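## Task

Get exactly one small part (a block, a cylinder or a plug) into each pocket of the turntable's trays. Parts go in by releasing them a little above the rim of a chute in the lid. Each accepted press of the green button turns the table a quarter turn, counter-clockwise seen from above, and 3.8 s after the press a pocket sweeps under every chute, so a drop has to be timed to that. A press only registers if the table is at rest (the lid's edge strips light up white while it moves) and the button is held down briefly, and it must be let up before pressing again. Only 6 quarter turns are available. The table must be at rest when you finish. Arm feet (metres) and facing (degrees counter-clockwise from +x): arm1 x=+0.63 y=+0.13 z=+0.79, -137; arm2 x=+0.05 y=+0.63 z=+0.73, -50; arm3 x=-0.63 y=-0.05 z=+0.73, +47; arm4 x=+0.07 y=-0.63 z=+0.77, +131. At the end every gripper must release and pull away; anything the robots are still holding in place does not count.

## Robot and tools

ROBOTS. Four identical i2rt Big YAM arms (arm1, arm2, arm3, arm4), each with six revolute joints, a two-finger gripper and a wrist camera that sits on top of the hand looking toward the fingertips. Reach is roughly 1.0 m from the joint1 axis. Joints move at different speeds, so the hand can sweep a wide path between postures. Room cameras: cam_corner and cam_top. Loose objects may occasionally get nudged by something external.

FRAME. One shared scene frame, origin on the floor, +z up, metres. The hand point is midway between the fingertips; its z axis runs along the fingers and the fingers close along its y axis. Foot poses are given in the task text only.

JOINTS (absolute targets, radians; tolerance for done in brackets). joint1_rad -2.879..2.879 (0.045): yaw about the foot, positive counter-clockwise from above, 0 = arm unfolds toward the foot's facing. joint2_rad 0..3.141 (0.14): shoulder, 0 = upper arm back and about level, increasing lifts it up and over to the front. joint3_rad 0..3.019 (0.09): elbow, 0 = folded, increasing opens. joint4_rad -1.692..1.57 (0.055): hand pitch, positive tips fingers up. joint5_rad -1.57..1.57 (0.03): sideways hand swing, positive toward the arm's right. joint6_rad -2.094..2.094 (0.035): hand roll, positive clockwise seen from behind. gripper_m 0..0.093 (0.003): fingertip gap in metres, about 50 to 62 N per pad, weaker on some.

TOOLS.
execute_actions: argument actions is a list holding one action or nothing (nothing just reports state and images). The action is an object keyed by arm name; each arm takes a joints object mapping any of joint1_rad..joint6_rad and gripper_m to absolute targets in the units above. Each arm gets its own entry; all listed motions start at once and may finish at different times. A joint or arm you omit can still be driving toward its previous target. One action may last at most 15 s. Unknown keys or out-of-range numbers reject the whole call and nothing moves. Optional cameras: a list of names from arm1_cam_wrist, arm2_cam_wrist, arm3_cam_wrist, arm4_cam_wrist, cam_corner, cam_top, all; omitted, null or ["all"] returns every camera, [] returns none.
wait: seconds from 0 to 10; commands nothing, the scene keeps running, returns the same as an empty action.
zoom_image: camera name and region [x0, y0, x1, y1] in pixels of that camera's latest full image, top-left origin, at most 504 by 504.
read_manual: section "licences" (default); only licence texts, no motion.
finished_scene: scene = number of the current scene; final, reports success, then the next task appears. Replying with no tool call ends everything.

RESULTS. Each call returns per-robot state: joint_positions, joint torques (whole drive output per arm joint, with per-unit offset, scale and noise; friction can mimic or mask load), and images listed in order on the pictures line. joint_status tells how each commanded motion ended: done, off_target (stopped short, may still push), contact_stop or time_out (target dropped, holds in place, though a timed-out joint may keep a nearby target and keep pushing), not_followed (a self/other-arm clearance check withheld targets; a "joint command not followed" line with a cause appears; the arm may retry them on later actions), limit_stop_at_motor_heat. on_its_own lists what this call did not command; its "held at" is the held target, not the position. To relieve a pushing joint, command its reported position. Very small target changes may not move a joint. If a result reports a stop, later execute_actions, wait and finished_scene calls in that same reply are skipped. The robot keeps the last command while you are composing a reply.

CAMERAS. Wrist cameras are fisheye 616x616; room cameras are pinhole with radial distortion, 896x504. T_world_to_cam maps scene coordinates into the camera frame (OpenCV conventions). Calibration may be off by a couple of degrees and millimetres; wrist camera poses also inherit joint reading errors. Results list cameras whose numbers changed.

AVOID. Robot-to-robot squeezing fails the task and ends the run; hard collisions may too. No state line reports arm contact, and the clearance check can be late and ignores fingers, gripper housings and wrist cameras. The arms do not wait for one another. Knocking anything out of the work area fails the task. Drops, slips, slams and strong pushing lower the result; the arm keeps pushing on contact and can push hard. Sustained load heats motors: MOTOR HOT appears from 85 °C, and at 100 °C an OVER-TEMPERATURE FAULT makes that arm go limp and fall until cooled; afterwards resend targets. Some heat persists into later scenes.

Each tool is called after ">>>" as name([rows], argument=value, ...), one row to a line, values as JSON.

## Session

>>> execute_actions(actions=[])

Scene clock: 0.00 s.
Joint torques (N m, as the arm reports them, + toward a larger angle): no reading
arm1.joint_positions: joint1_rad=+0.307 joint2_rad=+0.447 joint3_rad=+1.452 joint4_rad=-1.527 joint5_rad=+0.017 joint6_rad=+0.006 gripper_m=+0.095
arm1.joint_status: not commanded
arm1.hand: x=+0.5675 y=+0.0297 z=+1.3441 quat_wxyz=(-0.251, -0.748, -0.430, +0.439) (m; scene frame)
arm2.joint_positions: joint1_rad=+0.185 joint2_rad=+0.441 joint3_rad=+1.456 joint4_rad=-1.519 joint5_rad=-0.012 joint6_rad=-0.014 gripper_m=+0.094
arm2.joint_status: not commanded
arm2.hand: x=+0.1546 y=+0.5501 z=+1.2888 quat_wxyz=(-0.474, -0.283, -0.816, +0.171) (m; scene frame)
arm3.joint_positions: joint1_rad=+0.286 joint2_rad=+0.435 joint3_rad=+1.465 joint4_rad=-1.533 joint5_rad=-0.004 joint6_rad=+0.004 gripper_m=+0.094
arm3.joint_status: not commanded
arm3.hand: x=-0.5781 y=+0.0556 z=+1.2882 quat_wxyz=(-0.435, +0.448, -0.733, -0.269) (m; scene frame)
arm4.joint_positions: joint1_rad=-0.734 joint2_rad=+0.439 joint3_rad=+1.477 joint4_rad=-1.525 joint5_rad=-0.008 joint6_rad=-0.005 gripper_m=+0.094
arm4.joint_status: not commanded
arm4.hand: x=+0.0697 y=-0.5074 z=+1.3364 quat_wxyz=(-0.367, +0.605, -0.609, -0.359) (m; scene frame)
pictures: arm1_cam_wrist, arm2_cam_wrist, arm3_cam_wrist, arm4_cam_wrist, cam_corner, cam_top
Images, in order (width x height): arm1_cam_wrist 616x616, arm2_cam_wrist 616x616, arm3_cam_wrist 616x616, arm4_cam_wrist 616x616, cam_corner 896x504, cam_top 896x504.

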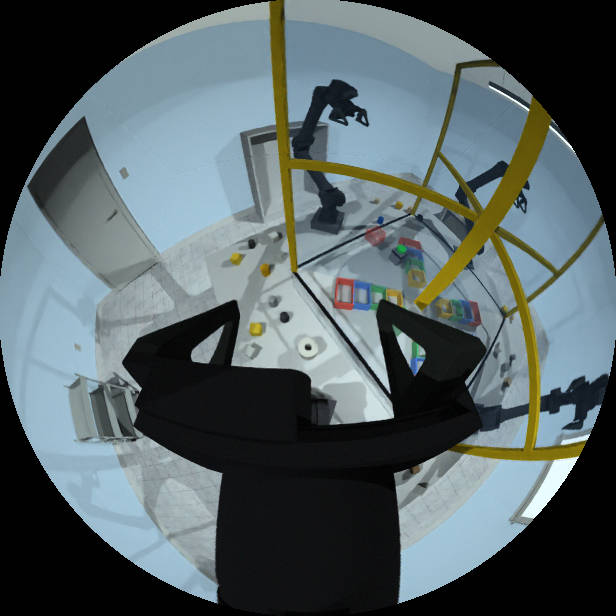

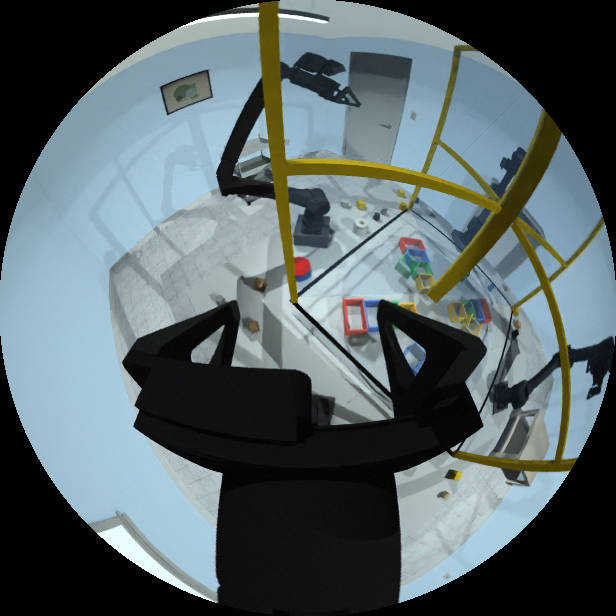

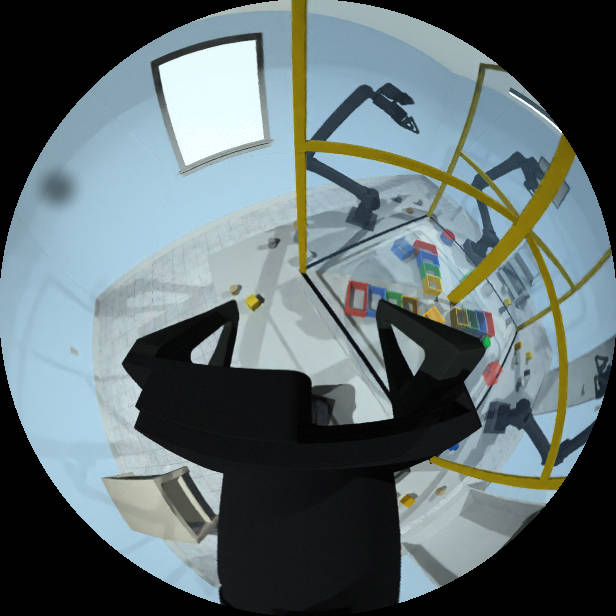

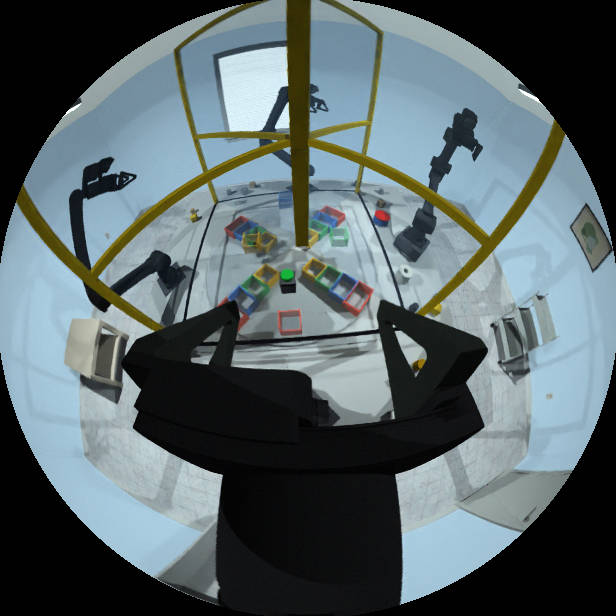

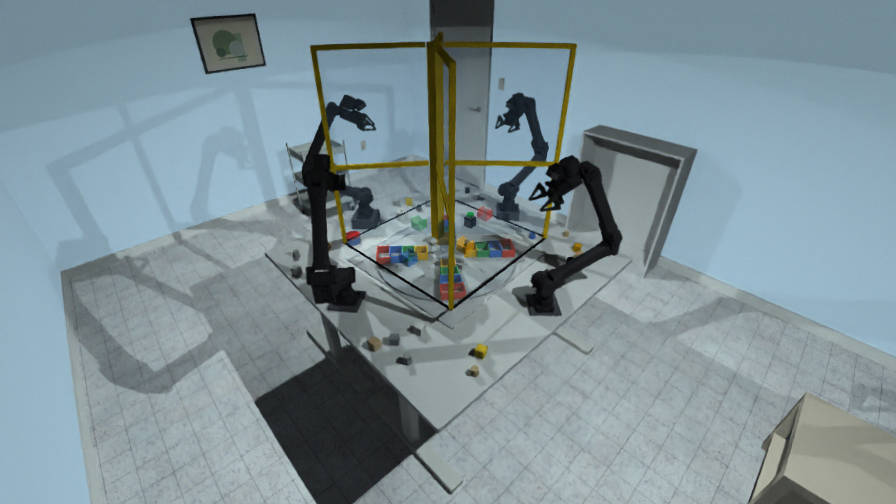

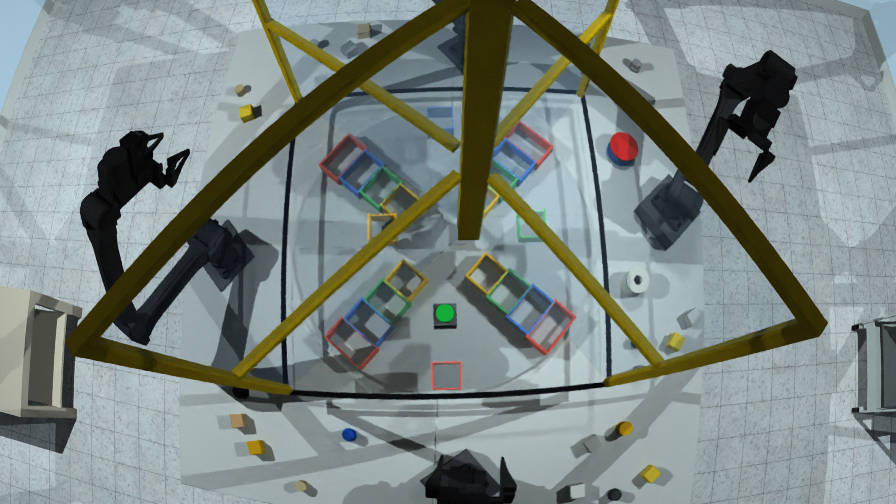

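>>> zoom_image(camera="cam_top", region=[170, 250, 470, 504])

>>> zoom_image(camera="cam_top", region=[430, 240, 730, 504])

>>> zoom_image(camera="cam_top", region=[200, 0, 480, 260])

>>> zoom_image(camera="cam_top", region=[460, 0, 740, 260])

>>> zoom_image(camera="cam_corner", region=[250, 150, 650, 400])

Region (170, 250, 470, 504) of cam_top's 896x504 image, scaled by 1.680, with more detail than that image has; it fills the top 427 rows of this view, and the rest is white.

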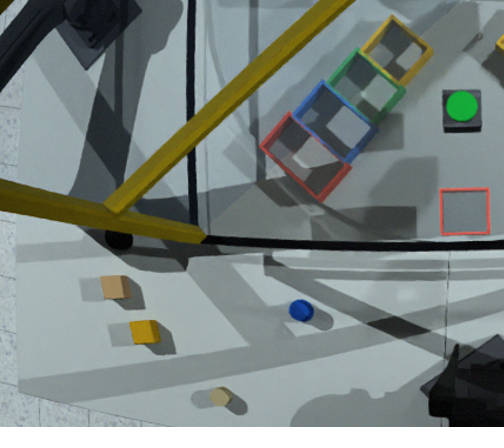

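Region (430, 240, 730, 504) of cam_top's 896x504 image, scaled by 1.680, with more detail than that image has; it fills the top 444 rows of this view, and the rest is white.

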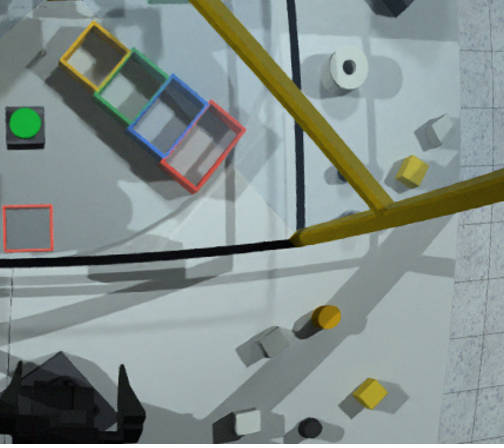

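Region (200, 0, 480, 260) of cam_top's 896x504 image, scaled by 1.800, with more detail than that image has; it fills the top 468 rows of this view, and the rest is white.

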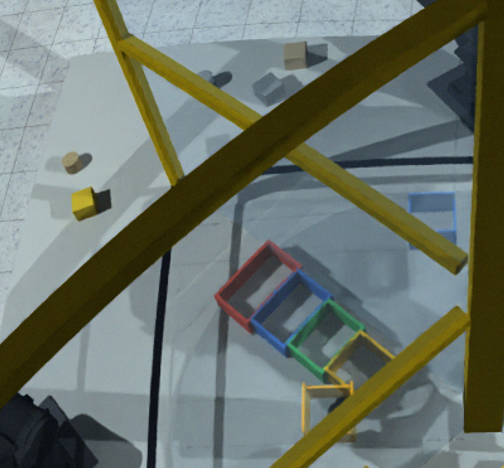

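Region (460, 0, 740, 260) of cam_top's 896x504 image, scaled by 1.800, with more detail than that image has; it fills the top 468 rows of this view, and the rest is white.

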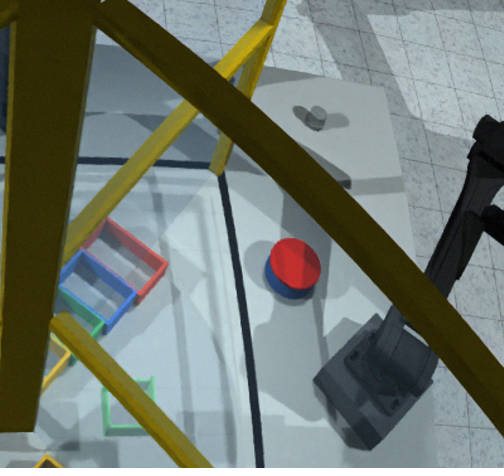

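Region (250, 150, 650, 400) of cam_corner's 896x504 image, scaled by 1.260, with more detail than that image has; it fills the top 315 rows of this view, and the rest is white.

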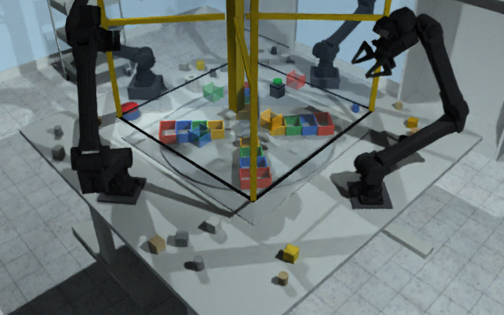

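>>> execute_actions([
  {"arm1":{"joints":{"joint1_rad":0.855}},"arm2":{"joints":{"joint1_rad":-2.585}},"arm3":{"joints":{"joint1_rad":0.789}},"arm4":{"joints":{"joint1_rad":-2.326}}},
], cameras=[])

>>> execute_actions([
  {"arm1":{"joints":{"joint2_rad":1.397,"joint3_rad":0.914,"joint4_rad":-1.088}},"arm2":{"joints":{"joint2_rad":1.364,"joint3_rad":1.05,"joint4_rad":-1.257}},"arm3":{"joints":{"joint2_rad":1.672,"joint3_rad":1.4,"joint4_rad":-1.299}},"arm4":{"joints":{"joint2_rad":1.212,"joint3_rad":0.806,"joint4_rad":-1.165}}},
])

Scene clock: 62.87 s.
Joint torques (N m, as the arm reports them, + toward a larger angle): arm1=[0.14 7.58 7.81 1.98 0.12 0.11] | arm2=[ 0.23  4.05  8.07  1.74  0.14 -0.04] | arm3=[ 2.15  6.46  6.52  2.29 -0.05  0.  ] | arm4=[ 0.55  4.75  6.84  2.1   0.09 -0.1 ]
arm1.joint_positions: joint1_rad=+0.844 joint2_rad=+0.447 joint3_rad=+1.452 joint4_rad=-1.527 joint5_rad=+0.017 joint6_rad=+0.006 gripper_m=+0.095
arm1.joint_status: all done
arm1.hand: x=+0.6329 y=+0.0117 z=+1.3440 quat_wxyz=(-0.357, -0.606, -0.614, +0.358) (m; scene frame)
arm2.joint_positions: joint1_rad=-2.579 joint2_rad=+0.441 joint3_rad=+1.456 joint4_rad=-1.519 joint5_rad=-0.012 joint6_rad=-0.014 gripper_m=+0.094
arm2.joint_status: all done
arm2.hand: x=-0.0627 y=+0.6654 z=+1.2913 quat_wxyz=(+0.078, -0.849, +0.125, +0.507) (m; scene frame)
arm3.joint_positions: joint1_rad=+0.779 joint2_rad=+0.435 joint3_rad=+1.465 joint4_rad=-1.533 joint5_rad=-0.004 joint6_rad=+0.004 gripper_m=+0.094
arm3.joint_status: all done
arm3.hand: x=-0.6347 y=+0.0685 z=+1.2880 quat_wxyz=(-0.357, +0.614, -0.601, -0.366) (m; scene frame)
arm4.joint_positions: joint1_rad=-2.322 joint2_rad=+0.439 joint3_rad=+1.477 joint4_rad=-1.525 joint5_rad=-0.008 joint6_rad=-0.005 gripper_m=+0.094
arm4.joint_status: all done
arm4.hand: x=+0.1873 y=-0.6299 z=+1.3378 quat_wxyz=(-0.518, -0.010, -0.855, +0.010) (m; scene frame)
pictures: none
No camera images: the call's "cameras" was empty. Leave "cameras" out to get every camera's image.

Scene clock: 64.57 s.
Joint torques (N m, as the arm reports them, + toward a larger angle): arm1=[ 0.02 -9.45 10.43  0.82  0.12  0.11] | arm2=[-0.04 -7.89 10.24  0.35  0.15 -0.02] | arm3=[  2.07 -17.6    8.13   0.87  -0.02  -0.03] | arm4=[ 0.11 -7.34  7.6   0.48  0.1  -0.1 ]
arm1.joint_positions: joint1_rad=+0.844 joint2_rad=+1.389 joint3_rad=+0.887 joint4_rad=-1.102 joint5_rad=+0.017 joint6_rad=+0.006 gripper_m=+0.095
arm1.joint_status: all done
arm1.hand: x=+0.6364 y=-0.2127 z=+0.8769 quat_wxyz=(+0.016, -0.699, -0.714, +0.000) (m; scene frame)
arm2.joint_positions: joint1_rad=-2.579 joint2_rad=+1.346 joint3_rad=+1.040 joint4_rad=-1.261 joint5_rad=-0.012 joint6_rad=-0.014 gripper_m=+0.094
arm2.joint_status: all done
arm2.hand: x=-0.2986 y=+0.7413 z=+0.8888 quat_wxyz=(-0.005, -0.989, +0.149, +0.008) (m; scene frame)
arm3.joint_positions: joint1_rad=+0.779 joint2_rad=+1.680 joint3_rad=+1.389 joint4_rad=-1.307 joint5_rad=-0.004 joint6_rad=+0.004 gripper_m=+0.094
arm3.joint_status: all done
arm3.hand: x=-0.6409 y=+0.4415 z=+0.8741 quat_wxyz=(+0.008, +0.713, -0.701, +0.008) (m; scene frame)
arm4.joint_positions: joint1_rad=-2.322 joint2_rad=+1.211 joint3_rad=+0.796 joint4_rad=-1.175 joint5_rad=-0.008 joint6_rad=-0.005 gripper_m=+0.094
arm4.joint_status: all done
arm4.hand: x=+0.3677 y=-0.6391 z=+0.8810 quat_wxyz=(+0.007, -0.015, -1.000, -0.001) (m; scene frame)
pictures: arm1_cam_wrist, arm2_cam_wrist, arm3_cam_wrist, arm4_cam_wrist, cam_corner, cam_top
camera_calibration (this result's frames):
arm1_cam_wrist: T_world_to_cam=[[-0.999174, -0.0104817, 0.0392712, 0.5943], [0.0157502, 0.790847, 0.611811, -0.3762], [-0.0374703, 0.611924, -0.790028, 0.968748], [0, 0, 0, 1]] pos_world=[0.636034, -0.289055, 0.972163]
arm2_cam_wrist: T_world_to_cam=[[0.306467, 0.951621, -0.0222492, -0.590133], [0.784001, -0.239091, 0.572869, -0.0940709], [0.539834, -0.193008, -0.819345, 1.15638], [0, 0, 0, 1]] pos_world=[-0.369646, 0.762283, 0.988235]
arm3_cam_wrist: T_world_to_cam=[[0.999714, 0.0202469, 0.0127514, 0.621073], [0.00842143, -0.796545, 0.604521, -0.164489], [0.0223968, -0.604241, -0.796487, 1.10484], [0, 0, 0, 1]] pos_world=[-0.644255, 0.52399, 0.971505]
arm4_cam_wrist: T_world_to_cam=[[-0.0432627, -0.999013, 0.0100832, -0.636002], [-0.797948, 0.0406251, 0.601355, -0.205871], [-0.601171, 0.0179703, -0.798918, 1.05946], [0, 0, 0, 1]] pos_world=[0.445126, -0.646049, 0.976635]
Images, in order (width x height): arm1_cam_wrist 616x616, arm2_cam_wrist 616x616, arm3_cam_wrist 616x616, arm4_cam_wrist 616x616, cam_corner 896x504, cam_top 896x504.

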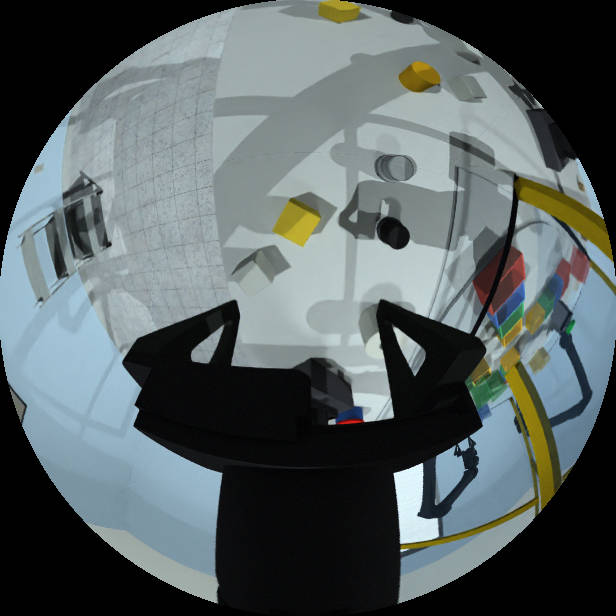

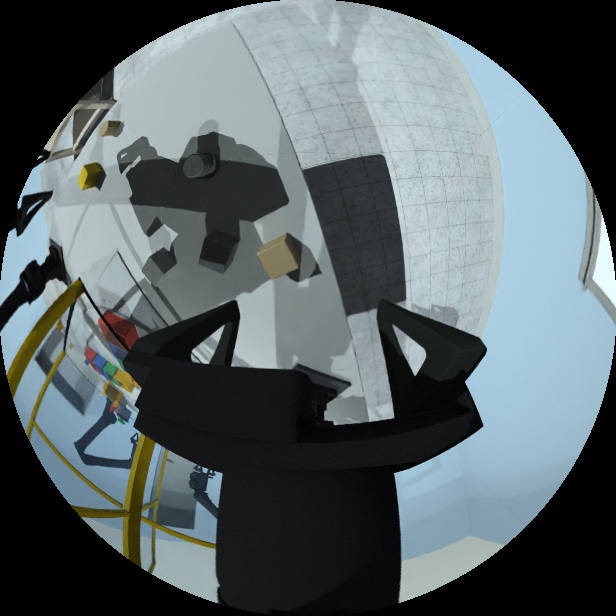

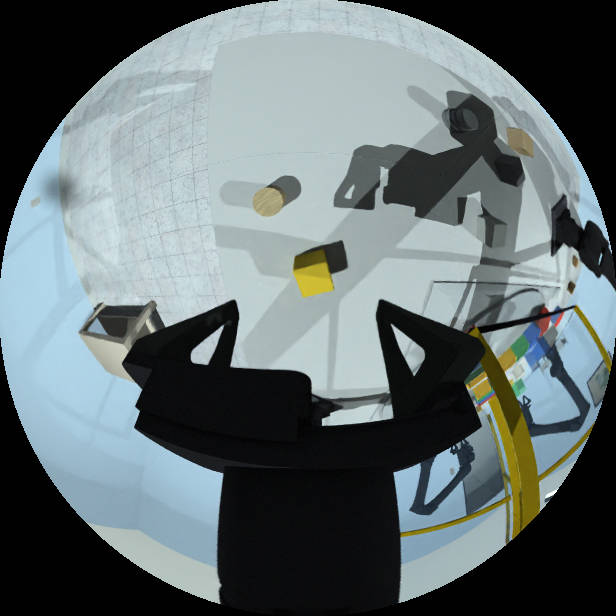

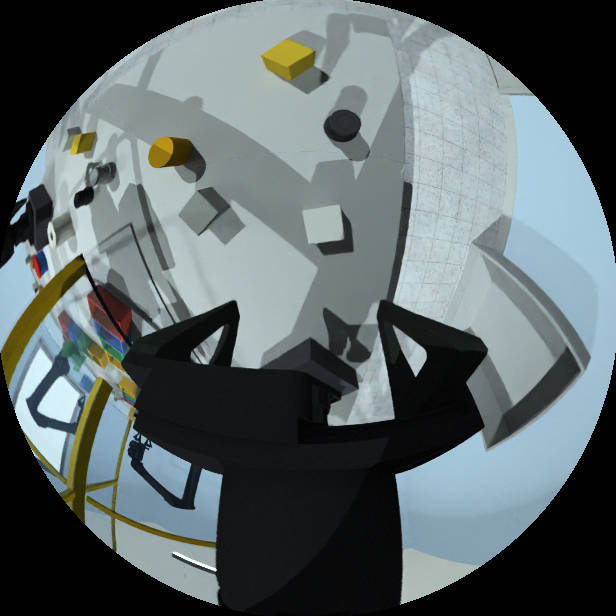

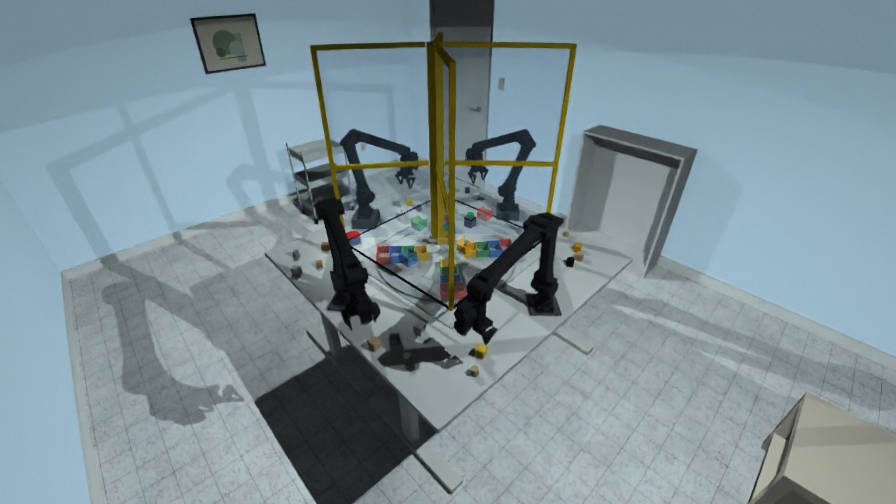

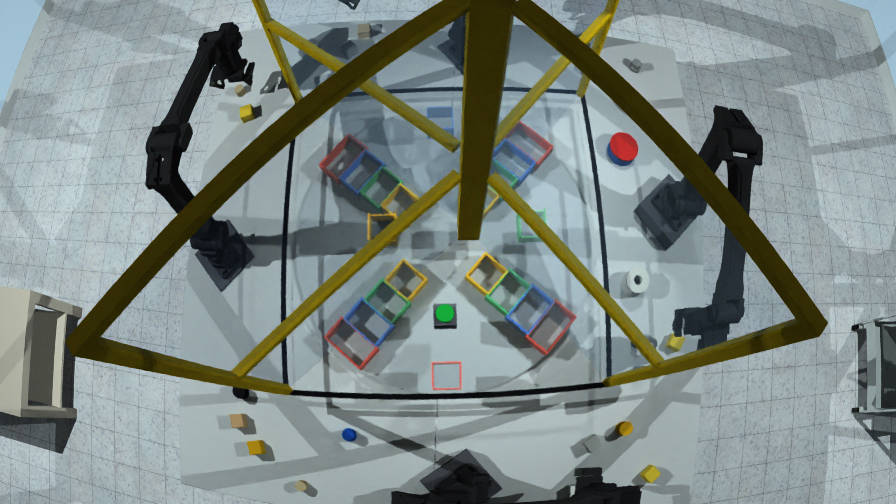

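>>> execute_actions([
  {"arm1":{"joints":{"joint1_rad":0.865,"joint2_rad":1.571,"joint3_rad":0.874,"joint4_rad":-0.85,"joint6_rad":0.45}},"arm2":{"joints":{"joint1_rad":-2.435,"joint2_rad":1.423,"joint3_rad":0.895,"joint4_rad":-1.02,"joint6_rad":-0.22}},"arm3":{"joints":{"joint1_rad":0.73,"joint2_rad":1.668,"joint3_rad":1.18,"joint4_rad":-1.065,"joint6_rad":-0.25}},"arm4":{"joints":{"joint1_rad":-2.408,"joint2_rad":1.425,"joint3_rad":0.768,"joint4_rad":-0.895,"joint6_rad":-0.15}}},
], cameras=["arm1_cam_wrist","arm2_cam_wrist","arm3_cam_wrist","arm4_cam_wrist"])

Scene clock: 98.93 s.
Joint torques (N m, as the arm reports them, + toward a larger angle): arm1=[  0.22 -13.37   7.85   0.91   0.16   0.28] | arm2=[-0.21 -9.06  8.79  0.59  0.14 -0.2 ] | arm3=[  1.18 -14.68   7.39   1.13  -0.07  -0.04] | arm4=[  0.86 -10.     6.14   0.66   0.1   -0.21]
arm1.joint_positions: joint1_rad=+0.852 joint2_rad=+1.583 joint3_rad=+0.865 joint4_rad=-0.865 joint5_rad=+0.017 joint6_rad=+0.436 gripper_m=+0.095
arm1.joint_status: all done
arm1.hand: x=+0.6398 y=-0.2462 z=+0.8030 quat_wxyz=(+0.006, -0.834, -0.552, +0.009) (m; scene frame)
arm2.joint_positions: joint1_rad=-2.426 joint2_rad=+1.419 joint3_rad=+0.892 joint4_rad=-1.029 joint5_rad=-0.012 joint6_rad=-0.206 gripper_m=+0.094
arm2.joint_status: all done
arm2.hand: x=-0.3088 y=+0.6859 z=+0.8117 quat_wxyz=(-0.003, -1.000, -0.024, +0.013) (m; scene frame)
arm3.joint_positions: joint1_rad=+0.733 joint2_rad=+1.670 joint3_rad=+1.174 joint4_rad=-1.080 joint5_rad=-0.004 joint6_rad=-0.241 gripper_m=+0.094
arm3.joint_status: all done
arm3.hand: x=-0.6189 y=+0.4134 z=+0.8023 quat_wxyz=(+0.000, +0.779, -0.627, +0.000) (m; scene frame)
arm4.joint_positions: joint1_rad=-2.410 joint2_rad=+1.438 joint3_rad=+0.767 joint4_rad=-0.909 joint5_rad=-0.008 joint6_rad=-0.140 gripper_m=+0.094
arm4.joint_status: all done
arm4.hand: x=+0.4047 y=-0.6703 z=+0.8039 quat_wxyz=(+0.002, +0.008, -1.000, -0.001) (m; scene frame)
pictures: arm1_cam_wrist, arm2_cam_wrist, arm3_cam_wrist, arm4_cam_wrist
camera_calibration (this result's frames):
arm1_cam_wrist: T_world_to_cam=[[-0.915066, 0.401611, 0.0369182, 0.649776], [0.345218, 0.732656, 0.586549, -0.509421], [0.208516, 0.549476, -0.809072, 0.773481], [0, 0, 0, 1]] pos_world=[0.609166, -0.312735, 0.900613]
arm2_cam_wrist: T_world_to_cam=[[-0.0345869, 0.999278, -0.0157097, -0.679374], [0.825125, 0.0374212, 0.563709, -0.224673], [0.56389, 0.00653444, -0.825824, 0.96383], [0, 0, 0, 1]] pos_world=[-0.381608, 0.680994, 0.911932]
arm3_cam_wrist: T_world_to_cam=[[0.976081, 0.217048, 0.0124595, 0.504832], [0.168552, -0.791698, 0.587201, -0.032639], [0.137315, -0.571056, -0.809346, 1.09789], [0, 0, 0, 1]] pos_world=[-0.638012, 0.491542, 0.901446]
arm4_cam_wrist: T_world_to_cam=[[0.0035982, -0.999953, 0.00904563, -0.683594], [-0.805151, 0.00246767, 0.593065, -0.144646], [-0.593059, -0.00941706, -0.805104, 1.00395], [0, 0, 0, 1]] pos_world=[0.481396, -0.67375, 0.900248]
Images, in order (width x height): arm1_cam_wrist 616x616, arm2_cam_wrist 616x616, arm3_cam_wrist 616x616, arm4_cam_wrist 616x616.

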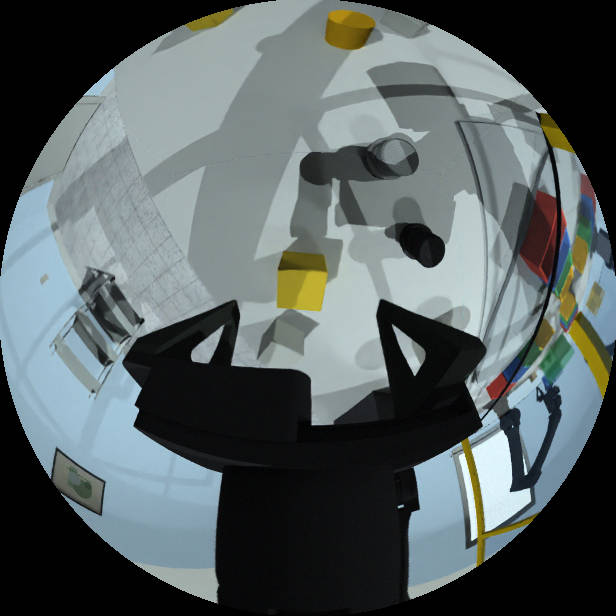

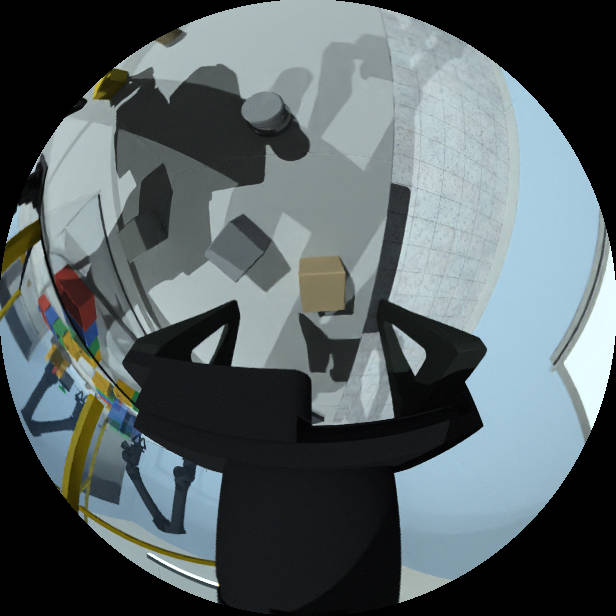

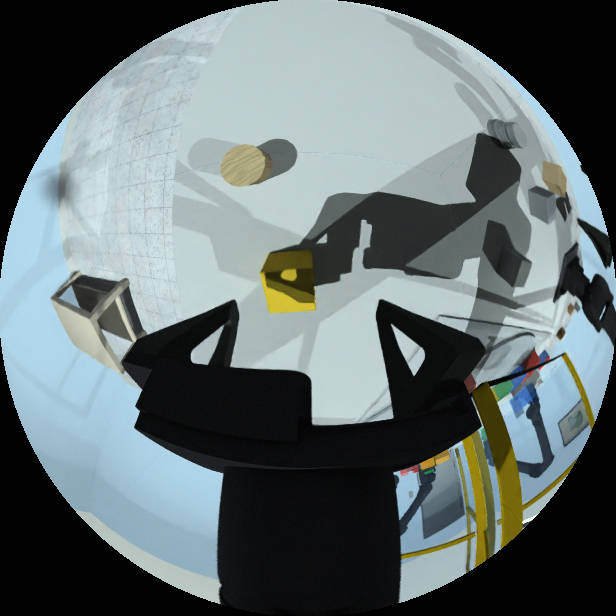

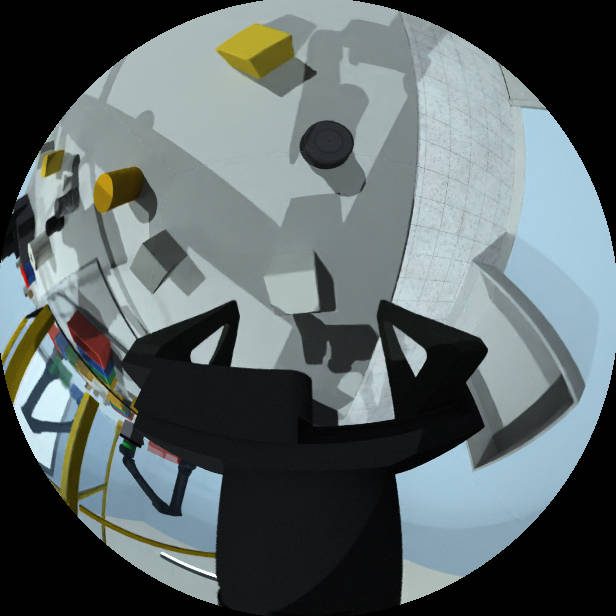

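>>> execute_actions([
  {"arm1":{"joints":{"joint2_rad":1.675,"joint3_rad":0.829,"joint4_rad":-0.70}},"arm2":{"joints":{"joint1_rad":-2.468,"joint2_rad":1.51,"joint3_rad":0.818,"joint4_rad":-0.872}},"arm3":{"joints":{"joint1_rad":0.773,"joint2_rad":1.727,"joint3_rad":1.108,"joint4_rad":-0.932}},"arm4":{"joints":{"joint1_rad":-2.368,"joint2_rad":1.525,"joint3_rad":0.708,"joint4_rad":-0.732}}},
], cameras=["arm1_cam_wrist","arm2_cam_wrist","arm3_cam_wrist","arm4_cam_wrist"])

Scene clock: 111.33 s.
Joint torques (N m, as the arm reports them, + toward a larger angle): arm1=[  0.23 -13.45   6.69   1.04   0.15   0.23] | arm2=[ 0.38 -9.56  7.52  0.52  0.11 -0.2 ] | arm3=[  1.87 -15.57   6.59   1.12  -0.04  -0.12] | arm4=[  0.73 -10.41   5.43   0.63   0.09  -0.19]
arm1.joint_positions: joint1_rad=+0.852 joint2_rad=+1.680 joint3_rad=+0.823 joint4_rad=-0.716 joint5_rad=+0.017 joint6_rad=+0.437 gripper_m=+0.095
arm1.joint_status: all done
arm1.hand: x=+0.6396 y=-0.2479 z=+0.7568 quat_wxyz=(+0.001, -0.834, -0.551, +0.012) (m; scene frame)
arm2.joint_positions: joint1_rad=-2.464 joint2_rad=+1.506 joint3_rad=+0.818 joint4_rad=-0.881 joint5_rad=-0.012 joint6_rad=-0.207 gripper_m=+0.094
arm2.joint_status: all done
arm2.hand: x=-0.3026 y=+0.6990 z=+0.7592 quat_wxyz=(-0.004, -1.000, -0.005, +0.007) (m; scene frame)
arm3.joint_positions: joint1_rad=+0.766 joint2_rad=+1.735 joint3_rad=+1.103 joint4_rad=-0.947 joint5_rad=-0.004 joint6_rad=-0.241 gripper_m=+0.094
arm3.joint_status: all done
arm3.hand: x=-0.6338 y=+0.4093 z=+0.7511 quat_wxyz=(+0.001, +0.789, -0.614, +0.001) (m; scene frame)
arm4.joint_positions: joint1_rad=-2.370 joint2_rad=+1.536 joint3_rad=+0.705 joint4_rad=-0.747 joint5_rad=-0.008 joint6_rad=-0.140 gripper_m=+0.094
arm4.joint_status: all done
arm4.hand: x=+0.4026 y=-0.6572 z=+0.7557 quat_wxyz=(+0.000, +0.028, -1.000, -0.001) (m; scene frame)
pictures: arm1_cam_wrist, arm2_cam_wrist, arm3_cam_wrist, arm4_cam_wrist
camera_calibration (this result's frames):
arm1_cam_wrist: T_world_to_cam=[[-0.914947, 0.402266, 0.0324512, 0.655476], [0.34525, 0.738548, 0.579094, -0.473892], [0.208983, 0.541044, -0.814615, 0.738892], [0, 0, 0, 1]] pos_world=[0.608921, -0.313457, 0.855069]
arm2_cam_wrist: T_world_to_cam=[[0.00375185, 0.999824, -0.018376, -0.679855], [0.819425, 0.00745893, 0.573138, -0.188627], [0.573174, -0.0172081, -0.819253, 0.931229], [0, 0, 0, 1]] pos_world=[-0.37664, 0.697167, 0.858528]
arm3_cam_wrist: T_world_to_cam=[[0.968342, 0.249338, 0.0120509, 0.5031], [0.194606, -0.784255, 0.589129, 0.00869429], [0.156343, -0.568133, -0.807949, 1.06598], [0, 0, 0, 1]] pos_world=[-0.655524, 0.486998, 0.850076]
arm4_cam_wrist: T_world_to_cam=[[0.0432474, -0.999018, 0.00959344, -0.685767], [-0.80605, -0.0292174, 0.591125, -0.136786], [-0.590265, -0.0332975, -0.806523, 0.948276], [0, 0, 0, 1]] pos_world=[0.479135, -0.657515, 0.852242]
Images, in order (width x height): arm1_cam_wrist 616x616, arm2_cam_wrist 616x616, arm3_cam_wrist 616x616, arm4_cam_wrist 616x616.

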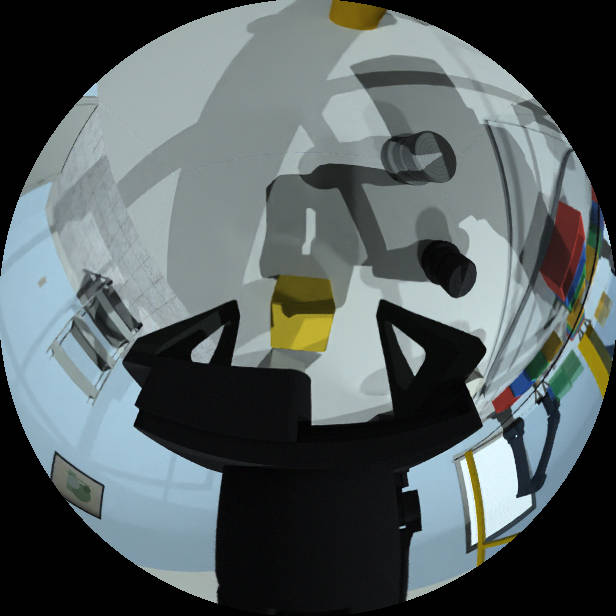

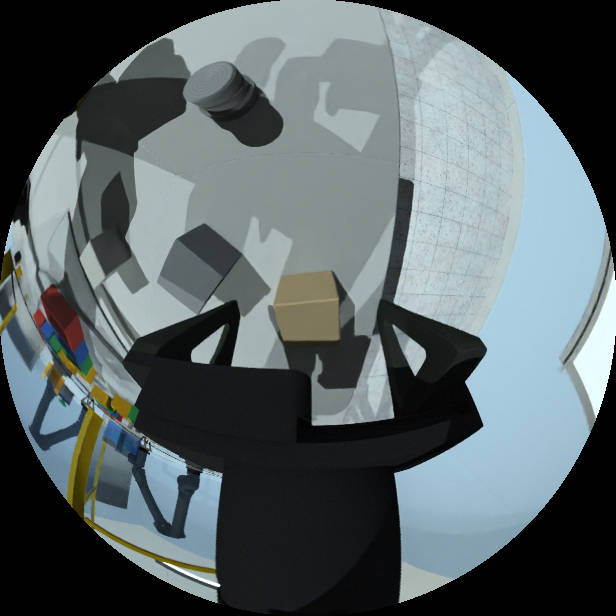

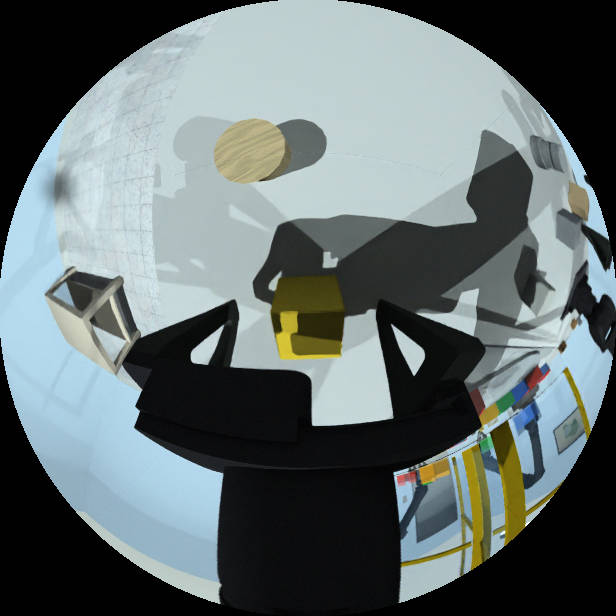

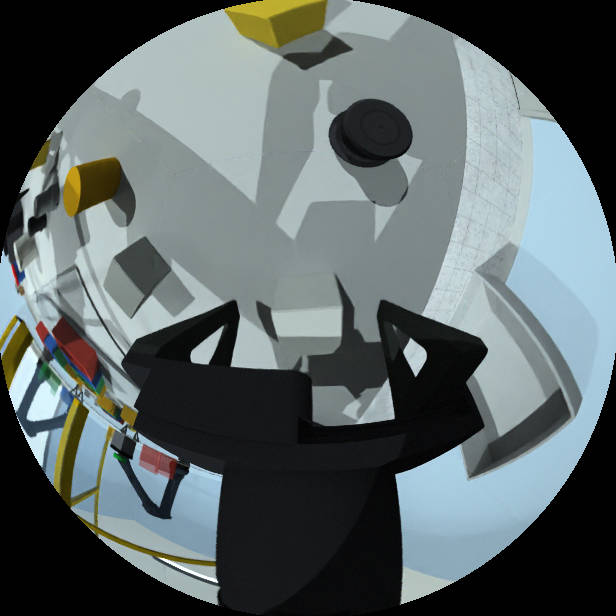

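>>> execute_actions([
  {"arm1":{"joints":{"joint2_rad":1.69,"joint3_rad":0.80}},"arm2":{"joints":{"joint2_rad":1.535,"joint3_rad":0.80}},"arm3":{"joints":{"joint3_rad":1.08}},"arm4":{"joints":{"joint2_rad":1.54,"joint3_rad":0.682}}},
], cameras=[])

>>> execute_actions([
  {"arm1":{"joints":{"gripper_m":0.02}},"arm2":{"joints":{"gripper_m":0.02}},"arm3":{"joints":{"gripper_m":0.02}},"arm4":{"joints":{"gripper_m":0.02}}},
], cameras=["arm1_cam_wrist","arm2_cam_wrist","arm3_cam_wrist","arm4_cam_wrist"])

Scene clock: 120.20 s.
Joint torques (N m, as the arm reports them, + toward a larger angle): arm1=[  0.18 -11.81   6.5    0.83   0.16   0.23] | arm2=[ 0.28 -8.34  6.85  0.47  0.12 -0.19] | arm3=[  2.24 -15.23   6.2    0.97  -0.06  -0.08] | arm4=[ 0.7  -8.95  5.08  0.5   0.08 -0.22]
arm1.joint_positions: joint1_rad=+0.852 joint2_rad=+1.680 joint3_rad=+0.796 joint4_rad=-0.713 joint5_rad=+0.017 joint6_rad=+0.437 gripper_m=+0.095
arm1.joint_status: all done
arm1.hand: x=+0.6391 y=-0.2342 z=+0.7501 quat_wxyz=(+0.012, -0.834, -0.552, +0.006) (m; scene frame)
arm2.joint_positions: joint1_rad=-2.464 joint2_rad=+1.511 joint3_rad=+0.807 joint4_rad=-0.880 joint5_rad=-0.012 joint6_rad=-0.207 gripper_m=+0.094
arm2.joint_status: all done
arm2.hand: x=-0.2968 y=+0.6979 z=+0.7541 quat_wxyz=(-0.006, -1.000, -0.005, +0.000) (m; scene frame)
arm3.joint_positions: joint1_rad=+0.766 joint2_rad=+1.735 joint3_rad=+1.081 joint4_rad=-0.945 joint5_rad=-0.004 joint6_rad=-0.241 gripper_m=+0.094
arm3.joint_status: all done
arm3.hand: x=-0.6337 y=+0.3994 z=+0.7444 quat_wxyz=(+0.009, +0.789, -0.614, +0.007) (m; scene frame)
arm4.joint_positions: joint1_rad=-2.370 joint2_rad=+1.536 joint3_rad=+0.683 joint4_rad=-0.745 joint5_rad=-0.008 joint6_rad=-0.140 gripper_m=+0.094
arm4.joint_status: all done
arm4.hand: x=+0.3919 y=-0.6563 z=+0.7502 quat_wxyz=(+0.010, +0.028, -1.000, -0.002) (m; scene frame)
pictures: none
No camera images: the call's "cameras" was empty. Leave "cameras" out to get every camera's image.

Scene clock: 120.87 s.
Joint torques (N m, as the arm reports them, + toward a larger angle): arm1=[  0.17 -11.75   6.46   0.77   0.16   0.23] | arm2=[ 0.35 -8.07  6.9   0.51  0.12 -0.2 ] | arm3=[  1.55 -15.03   6.16   1.03  -0.04  -0.08] | arm4=[ 0.75 -8.69  4.93  0.59  0.12 -0.2 ]
arm1.joint_positions: joint1_rad=+0.852 joint2_rad=+1.680 joint3_rad=+0.796 joint4_rad=-0.713 joint5_rad=+0.017 joint6_rad=+0.438 gripper_m=+0.039
arm1.joint_status: gripper_m off_target (ended at +0.039, target +0.020)
arm1.hand: x=+0.6391 y=-0.2342 z=+0.7501 quat_wxyz=(+0.012, -0.834, -0.551, +0.006) (m; scene frame)
arm2.joint_positions: joint1_rad=-2.464 joint2_rad=+1.511 joint3_rad=+0.807 joint4_rad=-0.880 joint5_rad=-0.012 joint6_rad=-0.207 gripper_m=+0.039
arm2.joint_status: gripper_m off_target (ended at +0.039, target +0.020)
arm2.hand: x=-0.2968 y=+0.6979 z=+0.7541 quat_wxyz=(-0.006, -1.000, -0.005, +0.000) (m; scene frame)
arm3.joint_positions: joint1_rad=+0.766 joint2_rad=+1.735 joint3_rad=+1.081 joint4_rad=-0.944 joint5_rad=-0.004 joint6_rad=-0.242 gripper_m=+0.039
arm3.joint_status: gripper_m off_target (ended at +0.039, target +0.020)
arm3.hand: x=-0.6337 y=+0.3995 z=+0.7444 quat_wxyz=(+0.009, +0.790, -0.614, +0.007) (m; scene frame)
arm4.joint_positions: joint1_rad=-2.370 joint2_rad=+1.536 joint3_rad=+0.683 joint4_rad=-0.745 joint5_rad=-0.008 joint6_rad=-0.141 gripper_m=+0.039
arm4.joint_status: gripper_m off_target (ended at +0.039, target +0.020)
arm4.hand: x=+0.3919 y=-0.6563 z=+0.7502 quat_wxyz=(+0.010, +0.028, -1.000, -0.002) (m; scene frame)
pictures: arm1_cam_wrist, arm2_cam_wrist, arm3_cam_wrist, arm4_cam_wrist
camera_calibration (this result's frames):
arm1_cam_wrist: T_world_to_cam=[[-0.914557, 0.402178, 0.0428629, 0.641627], [0.346389, 0.724133, 0.596361, -0.497007], [0.208805, 0.560254, -0.801571, 0.720905], [0, 0, 0, 1]] pos_world=[0.608433, -0.302039, 0.84675]
arm2_cam_wrist: T_world_to_cam=[[0.00368422, 0.999765, -0.0213832, -0.676524], [0.810538, 0.00953822, 0.585608, -0.20396], [0.585674, -0.0194894, -0.810312, 0.922295], [0, 0, 0, 1]] pos_world=[-0.372354, 0.696285, 0.852321]
arm3_cam_wrist: T_world_to_cam=[[0.968168, 0.250194, 0.00732915, 0.508592], [0.195058, -0.772511, 0.6043, -0.0107552], [0.156854, -0.583635, -0.796723, 1.05312], [0, 0, 0, 1]] pos_world=[-0.655491, 0.479081, 0.841815]
arm4_cam_wrist: T_world_to_cam=[[0.0440605, -0.999003, 0.00715314, -0.682858], [-0.794653, -0.0307066, 0.606287, -0.159005], [-0.605463, -0.0323976, -0.795213, 0.935676], [0, 0, 0, 1]] pos_world=[0.470251, -0.656746, 0.845349]
Images, in order (width x height): arm1_cam_wrist 616x616, arm2_cam_wrist 616x616, arm3_cam_wrist 616x616, arm4_cam_wrist 616x616.

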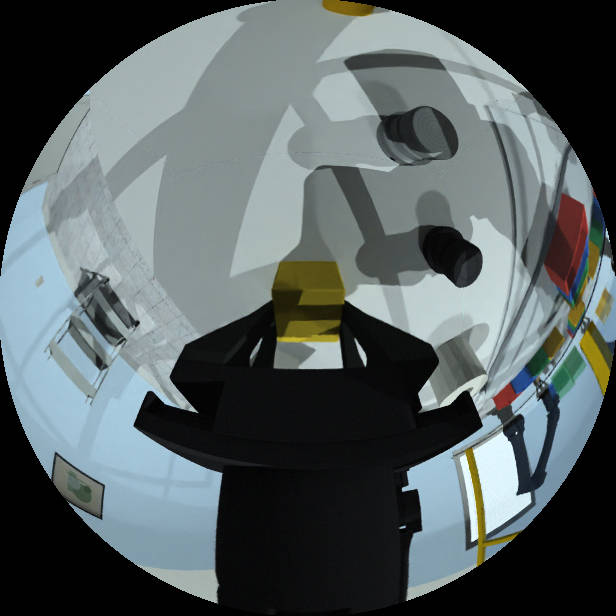

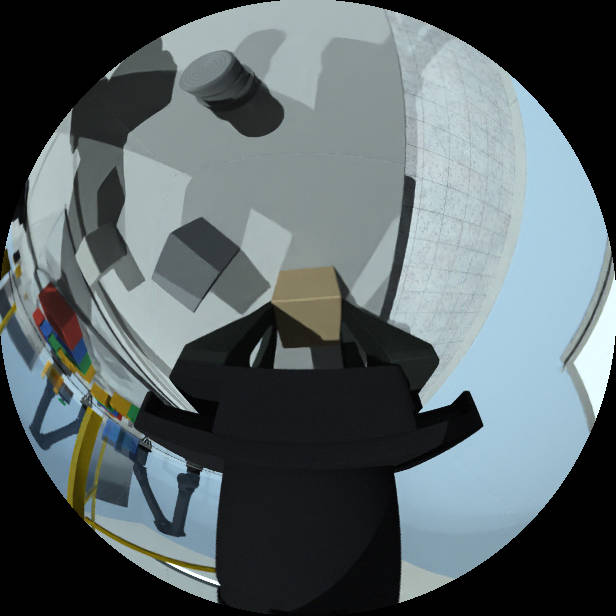

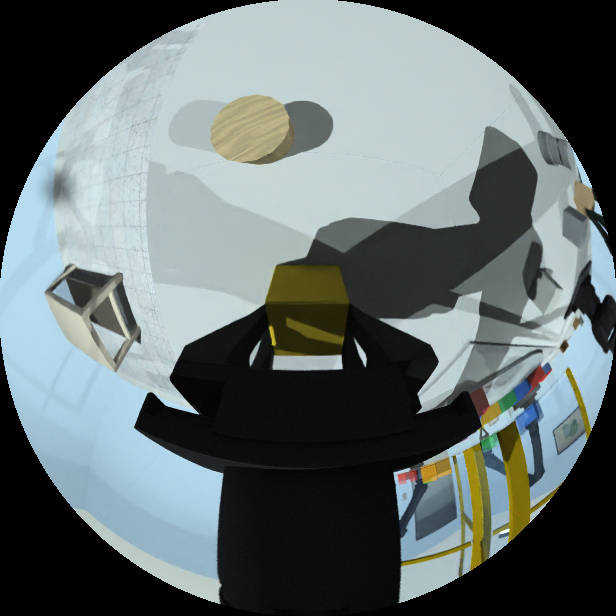

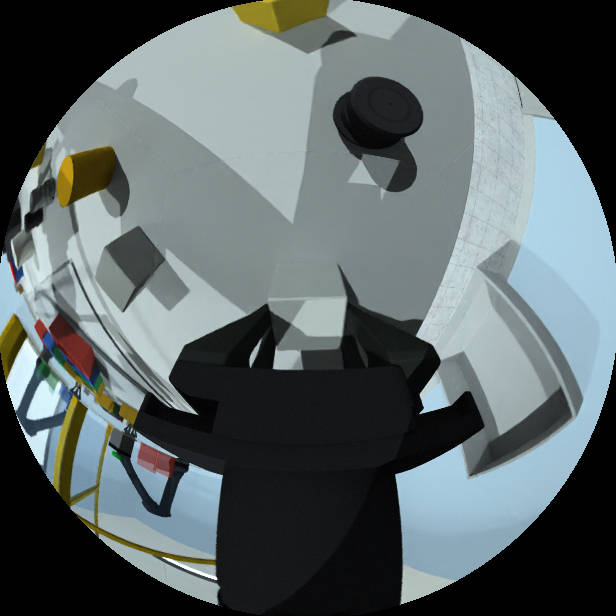

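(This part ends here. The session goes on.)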